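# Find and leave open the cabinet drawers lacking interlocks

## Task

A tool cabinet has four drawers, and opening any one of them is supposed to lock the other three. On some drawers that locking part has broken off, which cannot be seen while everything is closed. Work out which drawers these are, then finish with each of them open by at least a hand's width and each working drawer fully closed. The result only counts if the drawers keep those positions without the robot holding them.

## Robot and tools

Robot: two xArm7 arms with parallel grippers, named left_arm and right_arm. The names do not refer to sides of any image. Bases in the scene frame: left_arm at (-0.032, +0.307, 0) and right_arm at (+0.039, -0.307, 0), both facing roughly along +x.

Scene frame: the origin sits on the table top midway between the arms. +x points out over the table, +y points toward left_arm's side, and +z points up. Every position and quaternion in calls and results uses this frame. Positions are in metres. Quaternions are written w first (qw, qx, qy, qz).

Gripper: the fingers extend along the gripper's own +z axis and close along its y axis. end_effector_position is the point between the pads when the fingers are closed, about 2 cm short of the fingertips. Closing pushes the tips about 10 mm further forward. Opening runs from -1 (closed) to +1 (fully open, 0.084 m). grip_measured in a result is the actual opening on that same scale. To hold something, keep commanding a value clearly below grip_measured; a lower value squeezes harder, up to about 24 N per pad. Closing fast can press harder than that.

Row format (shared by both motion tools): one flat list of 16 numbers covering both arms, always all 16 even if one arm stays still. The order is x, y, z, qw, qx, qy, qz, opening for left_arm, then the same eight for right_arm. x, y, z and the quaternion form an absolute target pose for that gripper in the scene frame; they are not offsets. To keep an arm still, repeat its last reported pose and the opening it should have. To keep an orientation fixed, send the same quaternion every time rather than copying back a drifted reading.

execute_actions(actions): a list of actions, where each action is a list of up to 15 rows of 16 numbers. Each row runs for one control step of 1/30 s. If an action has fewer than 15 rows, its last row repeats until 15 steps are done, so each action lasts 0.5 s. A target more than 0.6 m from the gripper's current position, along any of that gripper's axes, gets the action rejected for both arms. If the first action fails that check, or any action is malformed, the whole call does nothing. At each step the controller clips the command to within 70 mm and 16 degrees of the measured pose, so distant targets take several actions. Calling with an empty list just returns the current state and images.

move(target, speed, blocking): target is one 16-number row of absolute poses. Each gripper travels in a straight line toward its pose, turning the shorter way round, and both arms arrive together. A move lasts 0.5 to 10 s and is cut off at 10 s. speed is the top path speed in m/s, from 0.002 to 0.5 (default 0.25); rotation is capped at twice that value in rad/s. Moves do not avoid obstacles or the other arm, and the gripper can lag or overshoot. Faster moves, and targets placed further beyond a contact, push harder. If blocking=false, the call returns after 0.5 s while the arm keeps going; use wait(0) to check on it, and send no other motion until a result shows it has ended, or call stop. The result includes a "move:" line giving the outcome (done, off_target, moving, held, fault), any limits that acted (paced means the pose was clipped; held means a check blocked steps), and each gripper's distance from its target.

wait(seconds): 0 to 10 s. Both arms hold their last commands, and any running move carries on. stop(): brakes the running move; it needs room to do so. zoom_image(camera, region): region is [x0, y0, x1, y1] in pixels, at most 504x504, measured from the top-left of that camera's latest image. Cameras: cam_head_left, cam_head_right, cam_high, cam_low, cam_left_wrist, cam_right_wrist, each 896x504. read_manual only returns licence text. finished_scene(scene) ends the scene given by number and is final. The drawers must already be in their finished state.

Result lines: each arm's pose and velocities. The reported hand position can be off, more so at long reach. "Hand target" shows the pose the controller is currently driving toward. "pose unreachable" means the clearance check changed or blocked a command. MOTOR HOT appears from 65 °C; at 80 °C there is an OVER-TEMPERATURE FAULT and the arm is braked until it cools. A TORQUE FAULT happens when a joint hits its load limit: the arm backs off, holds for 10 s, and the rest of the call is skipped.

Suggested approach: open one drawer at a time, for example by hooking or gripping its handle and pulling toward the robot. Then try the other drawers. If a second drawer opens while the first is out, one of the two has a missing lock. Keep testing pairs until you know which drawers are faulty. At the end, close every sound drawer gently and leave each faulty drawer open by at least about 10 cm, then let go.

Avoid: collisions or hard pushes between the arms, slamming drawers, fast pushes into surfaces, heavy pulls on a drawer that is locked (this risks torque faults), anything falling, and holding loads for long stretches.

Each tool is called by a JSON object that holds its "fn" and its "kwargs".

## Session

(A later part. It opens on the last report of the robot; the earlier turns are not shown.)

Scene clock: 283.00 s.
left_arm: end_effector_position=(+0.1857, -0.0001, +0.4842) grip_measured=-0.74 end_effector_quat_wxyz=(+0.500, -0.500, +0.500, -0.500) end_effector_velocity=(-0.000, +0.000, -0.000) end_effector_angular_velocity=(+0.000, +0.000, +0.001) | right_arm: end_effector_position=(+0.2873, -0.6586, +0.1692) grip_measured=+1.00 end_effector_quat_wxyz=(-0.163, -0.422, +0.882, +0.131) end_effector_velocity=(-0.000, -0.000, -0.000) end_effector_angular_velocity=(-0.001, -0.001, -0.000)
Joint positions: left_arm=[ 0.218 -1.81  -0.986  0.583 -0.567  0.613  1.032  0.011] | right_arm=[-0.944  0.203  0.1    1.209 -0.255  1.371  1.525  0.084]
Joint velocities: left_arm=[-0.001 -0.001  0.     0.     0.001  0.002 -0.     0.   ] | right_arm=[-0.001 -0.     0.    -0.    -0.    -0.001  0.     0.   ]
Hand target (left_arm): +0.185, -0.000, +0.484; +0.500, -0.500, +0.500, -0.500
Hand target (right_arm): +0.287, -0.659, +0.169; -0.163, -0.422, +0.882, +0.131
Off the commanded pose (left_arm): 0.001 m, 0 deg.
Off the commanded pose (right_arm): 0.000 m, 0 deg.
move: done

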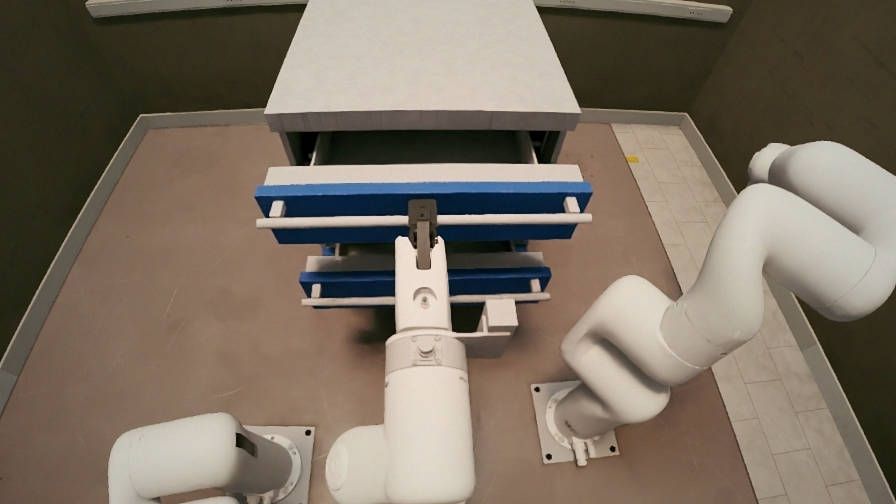

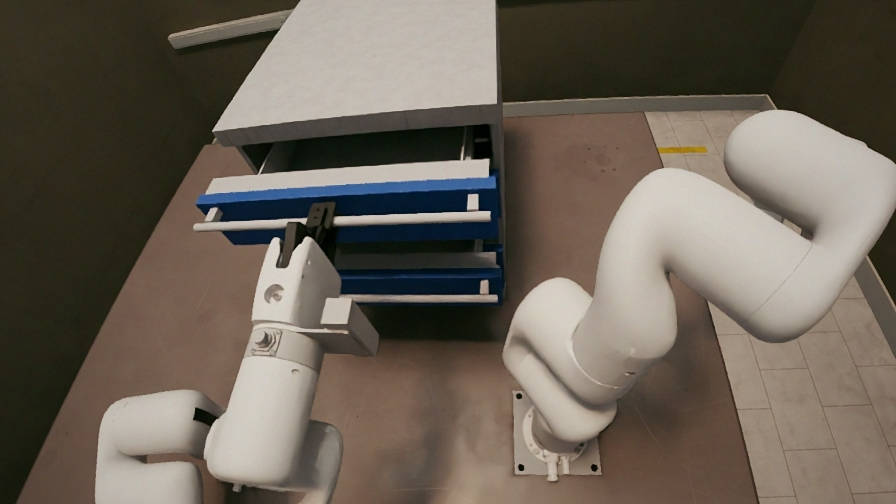

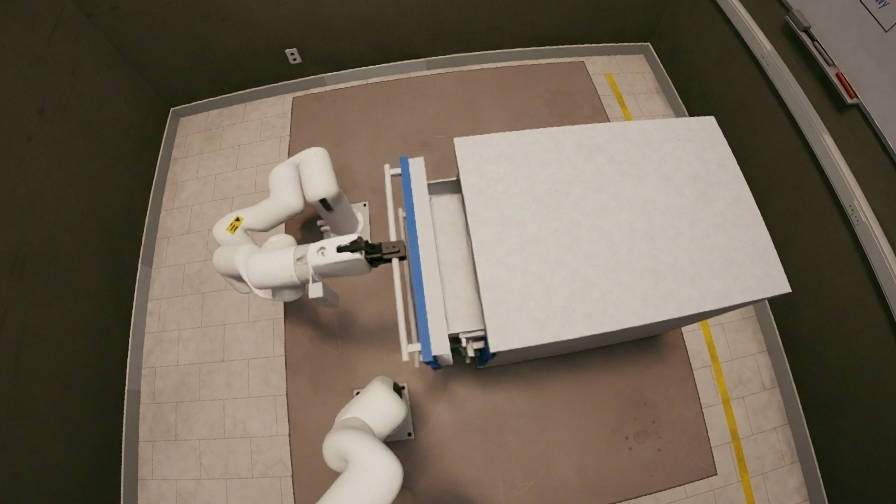

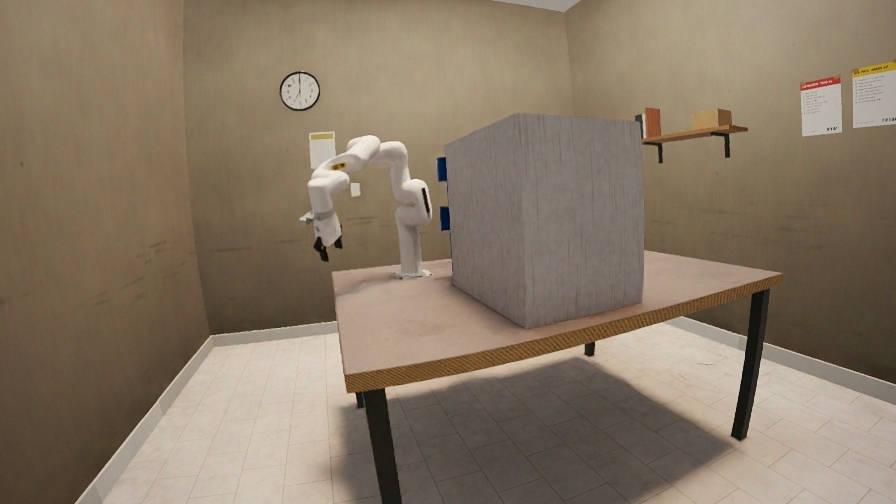

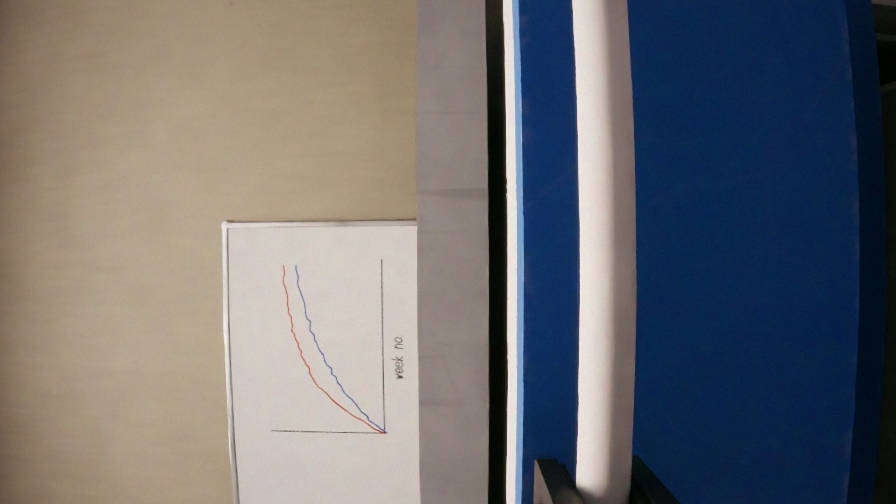

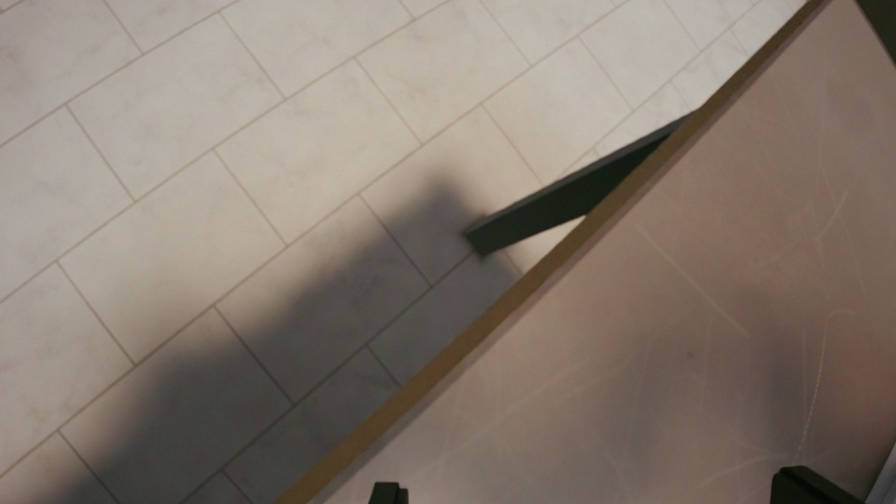

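D1 shows a dark gap with no band, so it's broken. Release and retreat.

{"fn": "execute_actions", "kwargs": {"actions": [[[0.1856,0,0.4842,-0.5,0.5,-0.5,0.5,-0.3,0.2873,-0.6586,0.1692,-0.163,-0.422,0.882,0.131,1]]]}}

{"fn": "move", "kwargs": {"target": [0.135,0,0.4842,-0.5,0.5,-0.5,0.5,-0.3,0.2873,-0.6586,0.1692,-0.163,-0.422,0.882,0.131,1], "speed": 0.12}}

Scene clock: 289.77 s.
left_arm: end_effector_position=(+0.1855, -0.0001, +0.4844) grip_measured=-0.32 end_effector_quat_wxyz=(+0.500, -0.500, +0.500, -0.500) end_effector_velocity=(+0.001, +0.000, -0.002) end_effector_angular_velocity=(+0.002, +0.003, +0.002) | right_arm: end_effector_position=(+0.2873, -0.6586, +0.1692) grip_measured=+1.00 end_effector_quat_wxyz=(-0.163, -0.422, +0.882, +0.131) end_effector_velocity=(-0.000, +0.000, -0.000) end_effector_angular_velocity=(+0.000, +0.001, -0.000)
Joint positions: left_arm=[ 0.218 -1.811 -0.986  0.582 -0.566  0.612  1.031  0.03 ] | right_arm=[-0.944  0.203  0.1    1.209 -0.255  1.371  1.525  0.084]
Joint velocities: left_arm=[ 0.     0.001 -0.003 -0.001 -0.     0.002 -0.    -0.   ] | right_arm=[ 0.    -0.     0.    -0.    -0.     0.001  0.     0.   ]
Hand target (left_arm): +0.186, +0.000, +0.484; +0.500, -0.500, +0.500, -0.500
Hand target (right_arm): +0.287, -0.659, +0.169; -0.163, -0.422, +0.882, +0.131
Off the commanded pose (left_arm): 0.000 m, 0 deg.
Off the commanded pose (right_arm): 0.000 m, 0 deg.

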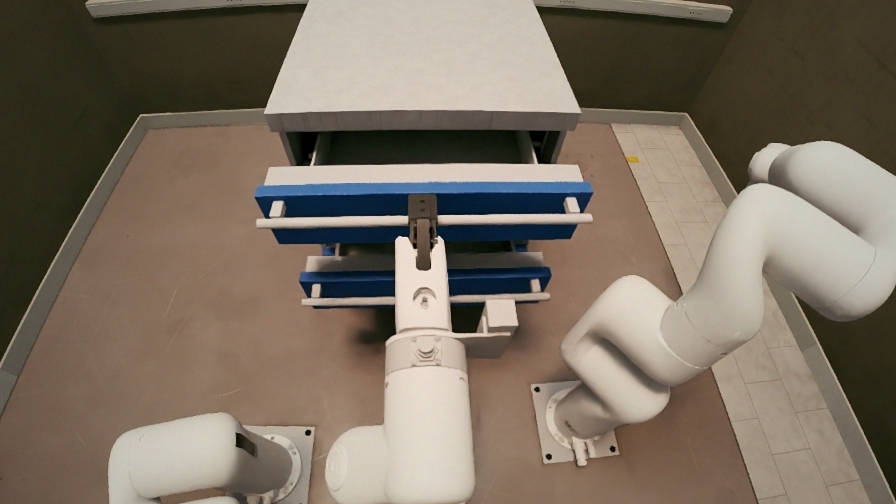

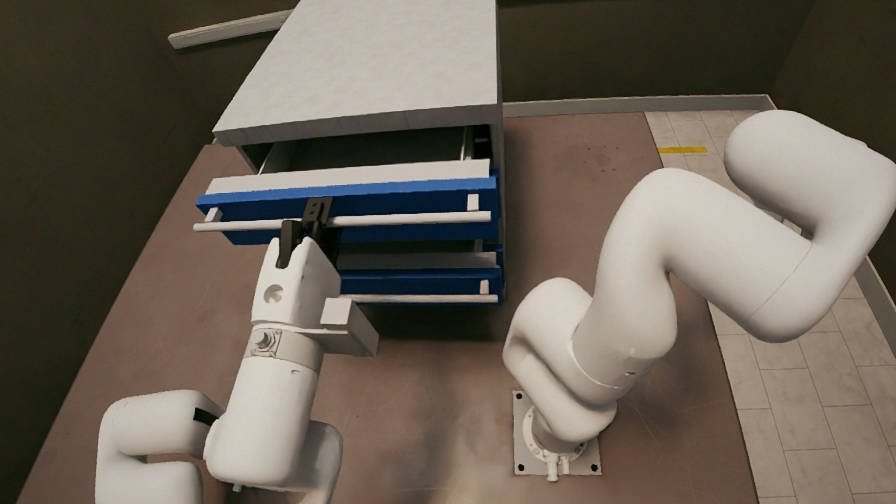

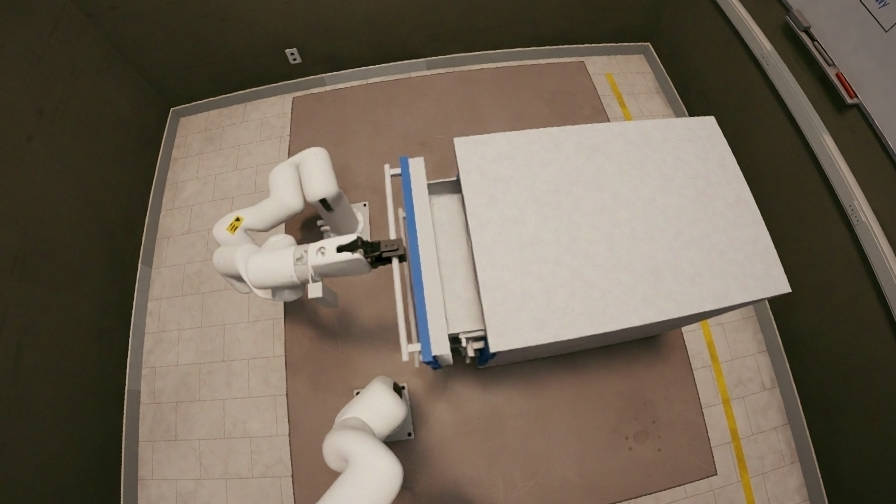

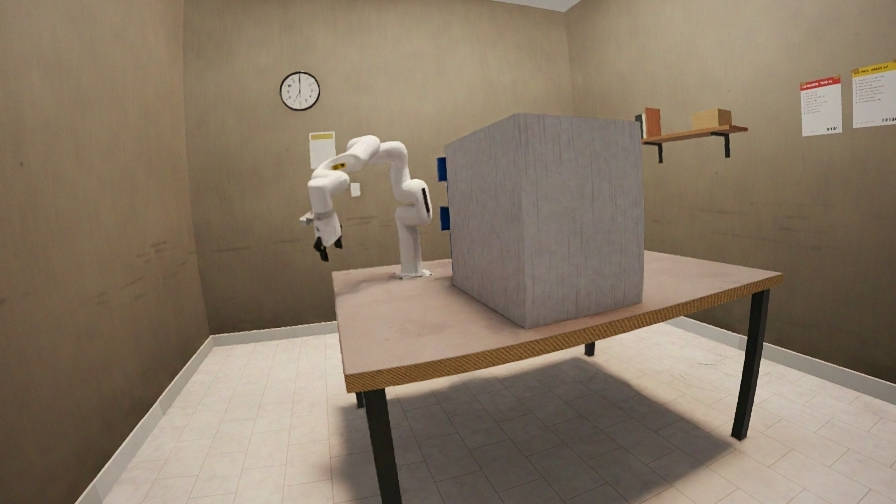

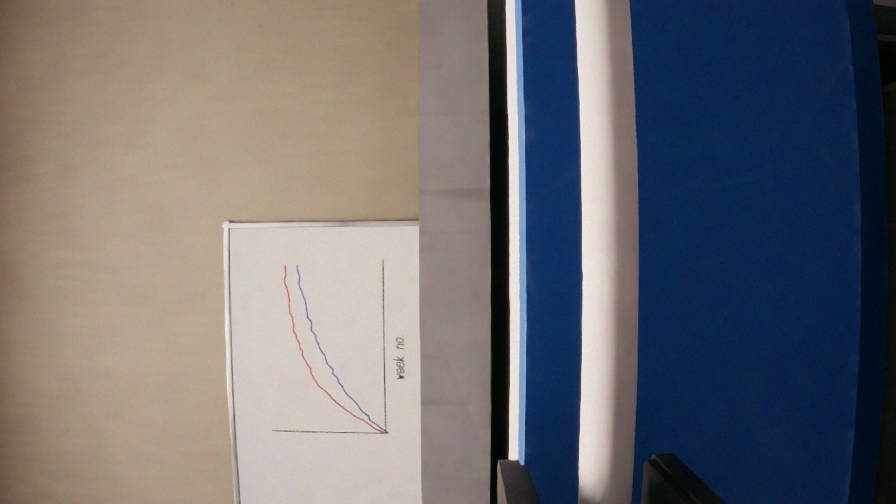

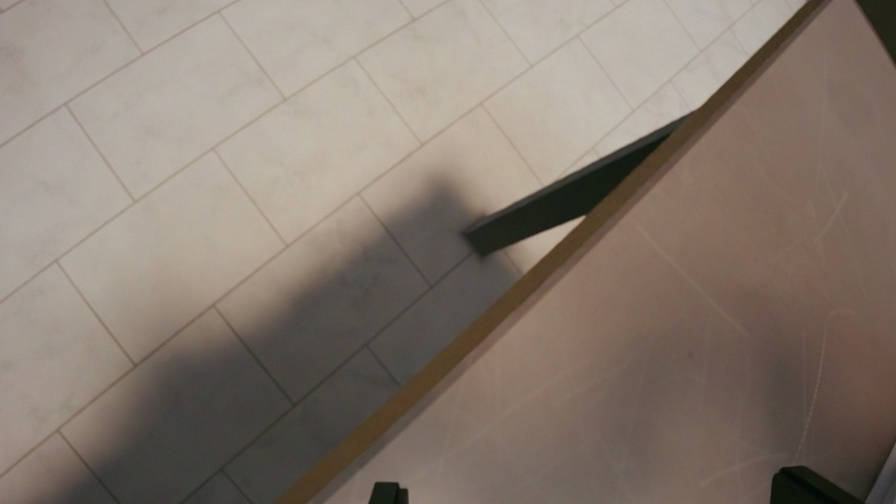

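Scene clock: 290.60 s.
left_arm: end_effector_position=(+0.1356, +0.0001, +0.4840) grip_measured=-0.32 end_effector_quat_wxyz=(+0.500, -0.500, +0.500, -0.500) end_effector_velocity=(-0.003, -0.002, +0.001) end_effector_angular_velocity=(+0.000, -0.004, -0.005) | right_arm: end_effector_position=(+0.2873, -0.6586, +0.1692) grip_measured=+1.00 end_effector_quat_wxyz=(-0.163, -0.422, +0.882, +0.131) end_effector_velocity=(+0.000, -0.000, +0.000) end_effector_angular_velocity=(-0.001, -0.001, +0.001)
Joint positions: left_arm=[ 0.128 -1.91  -0.946  0.611 -0.501  0.78   0.994  0.03 ] | right_arm=[-0.944  0.203  0.1    1.209 -0.255  1.371  1.525  0.084]
Joint velocities: left_arm=[-0.002 -0.002  0.001  0.005  0.001  0.001 -0.    -0.   ] | right_arm=[-0.     0.    -0.     0.    -0.    -0.001 -0.001  0.   ]
Hand target (left_arm): +0.135, -0.000, +0.484; +0.500, -0.500, +0.500, -0.500
Hand target (right_arm): +0.287, -0.659, +0.169; -0.163, -0.422, +0.882, +0.131
Off the commanded pose (left_arm): 0.001 m, 0 deg.
Off the commanded pose (right_arm): 0.000 m, 0 deg.
move: done

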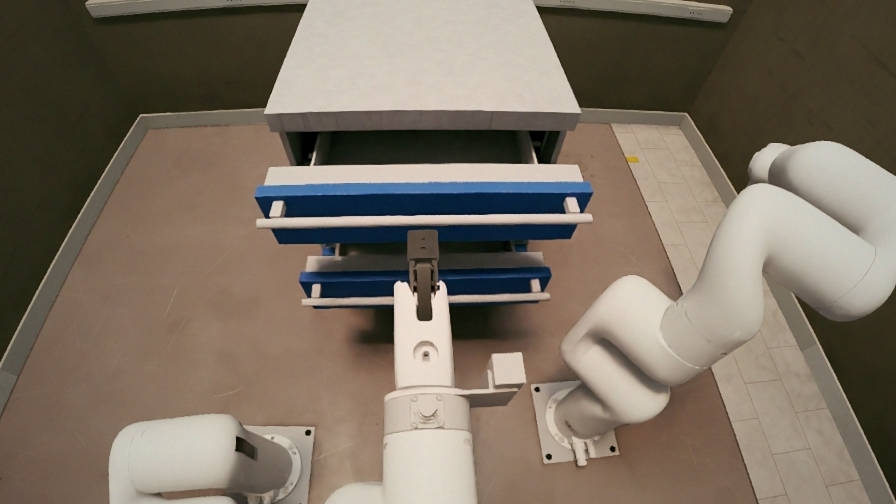

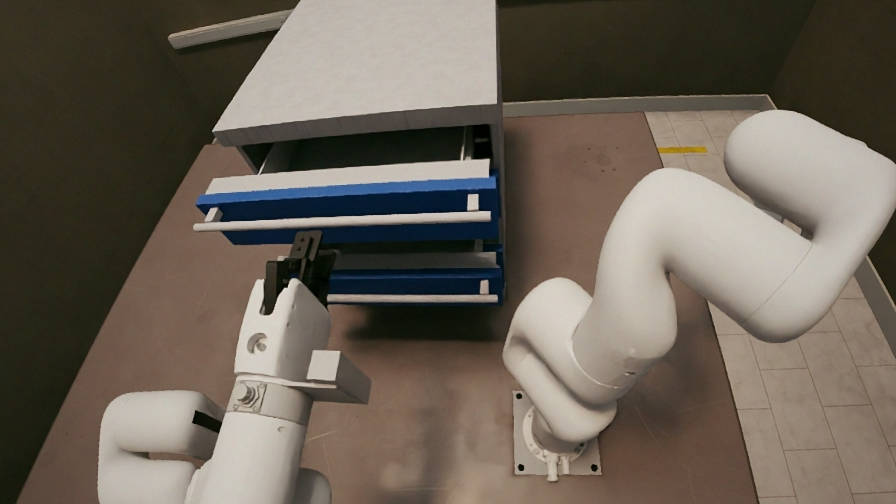

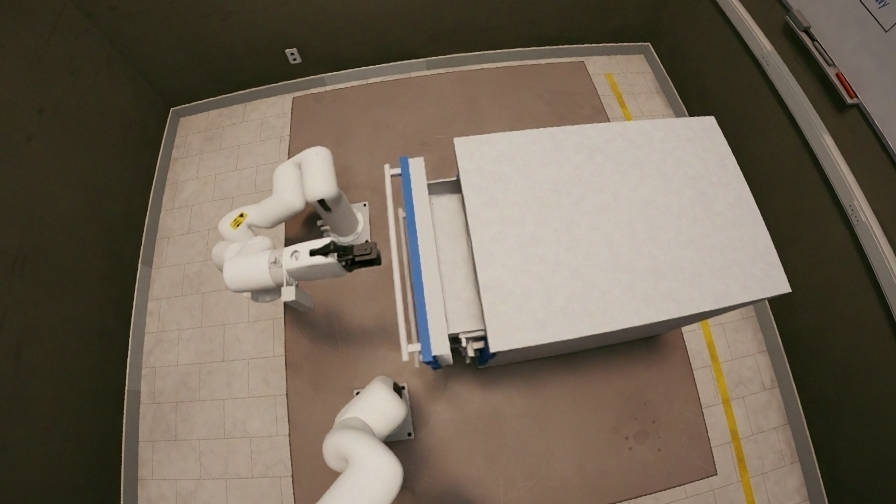

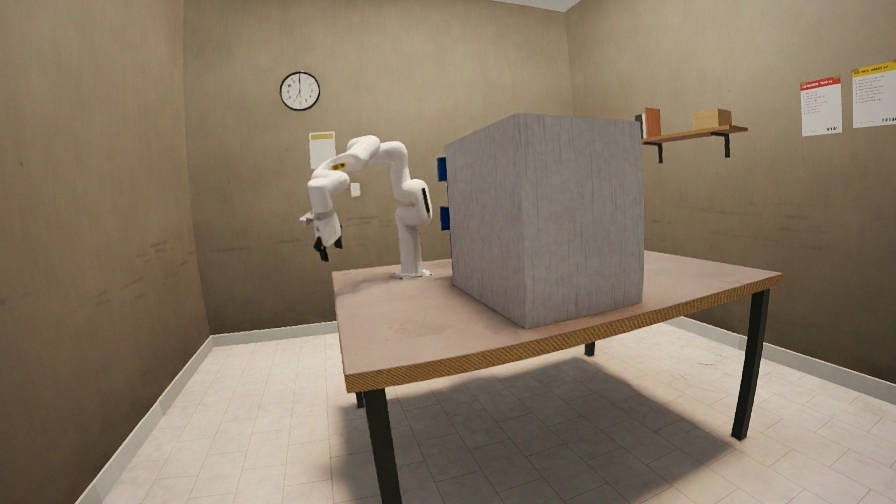

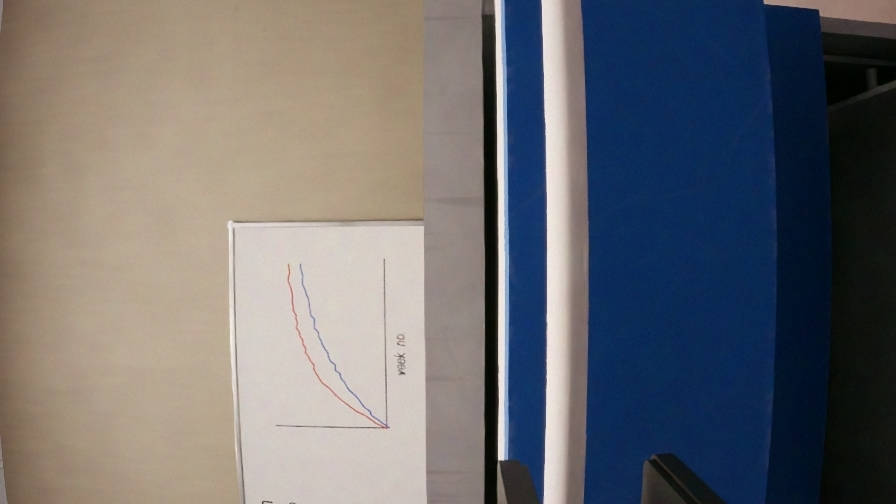

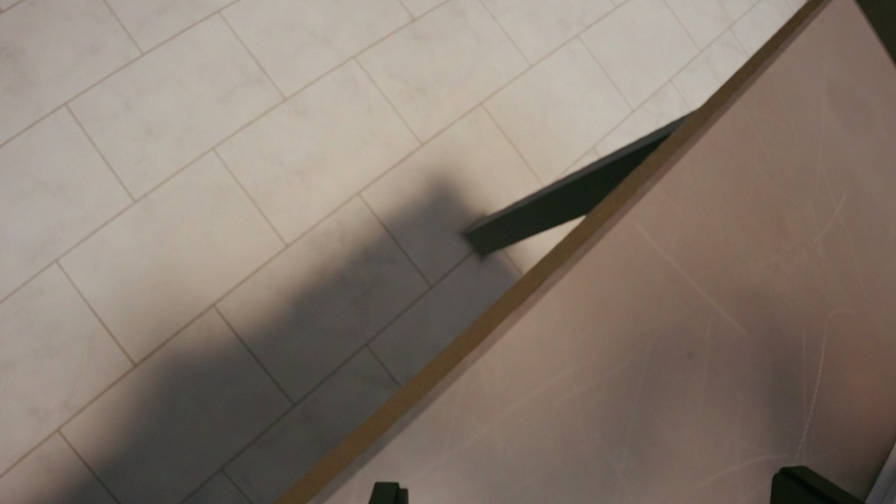

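{"fn": "finished_scene", "kwargs": {"scene": 2}}

The scene is finished: the task was done.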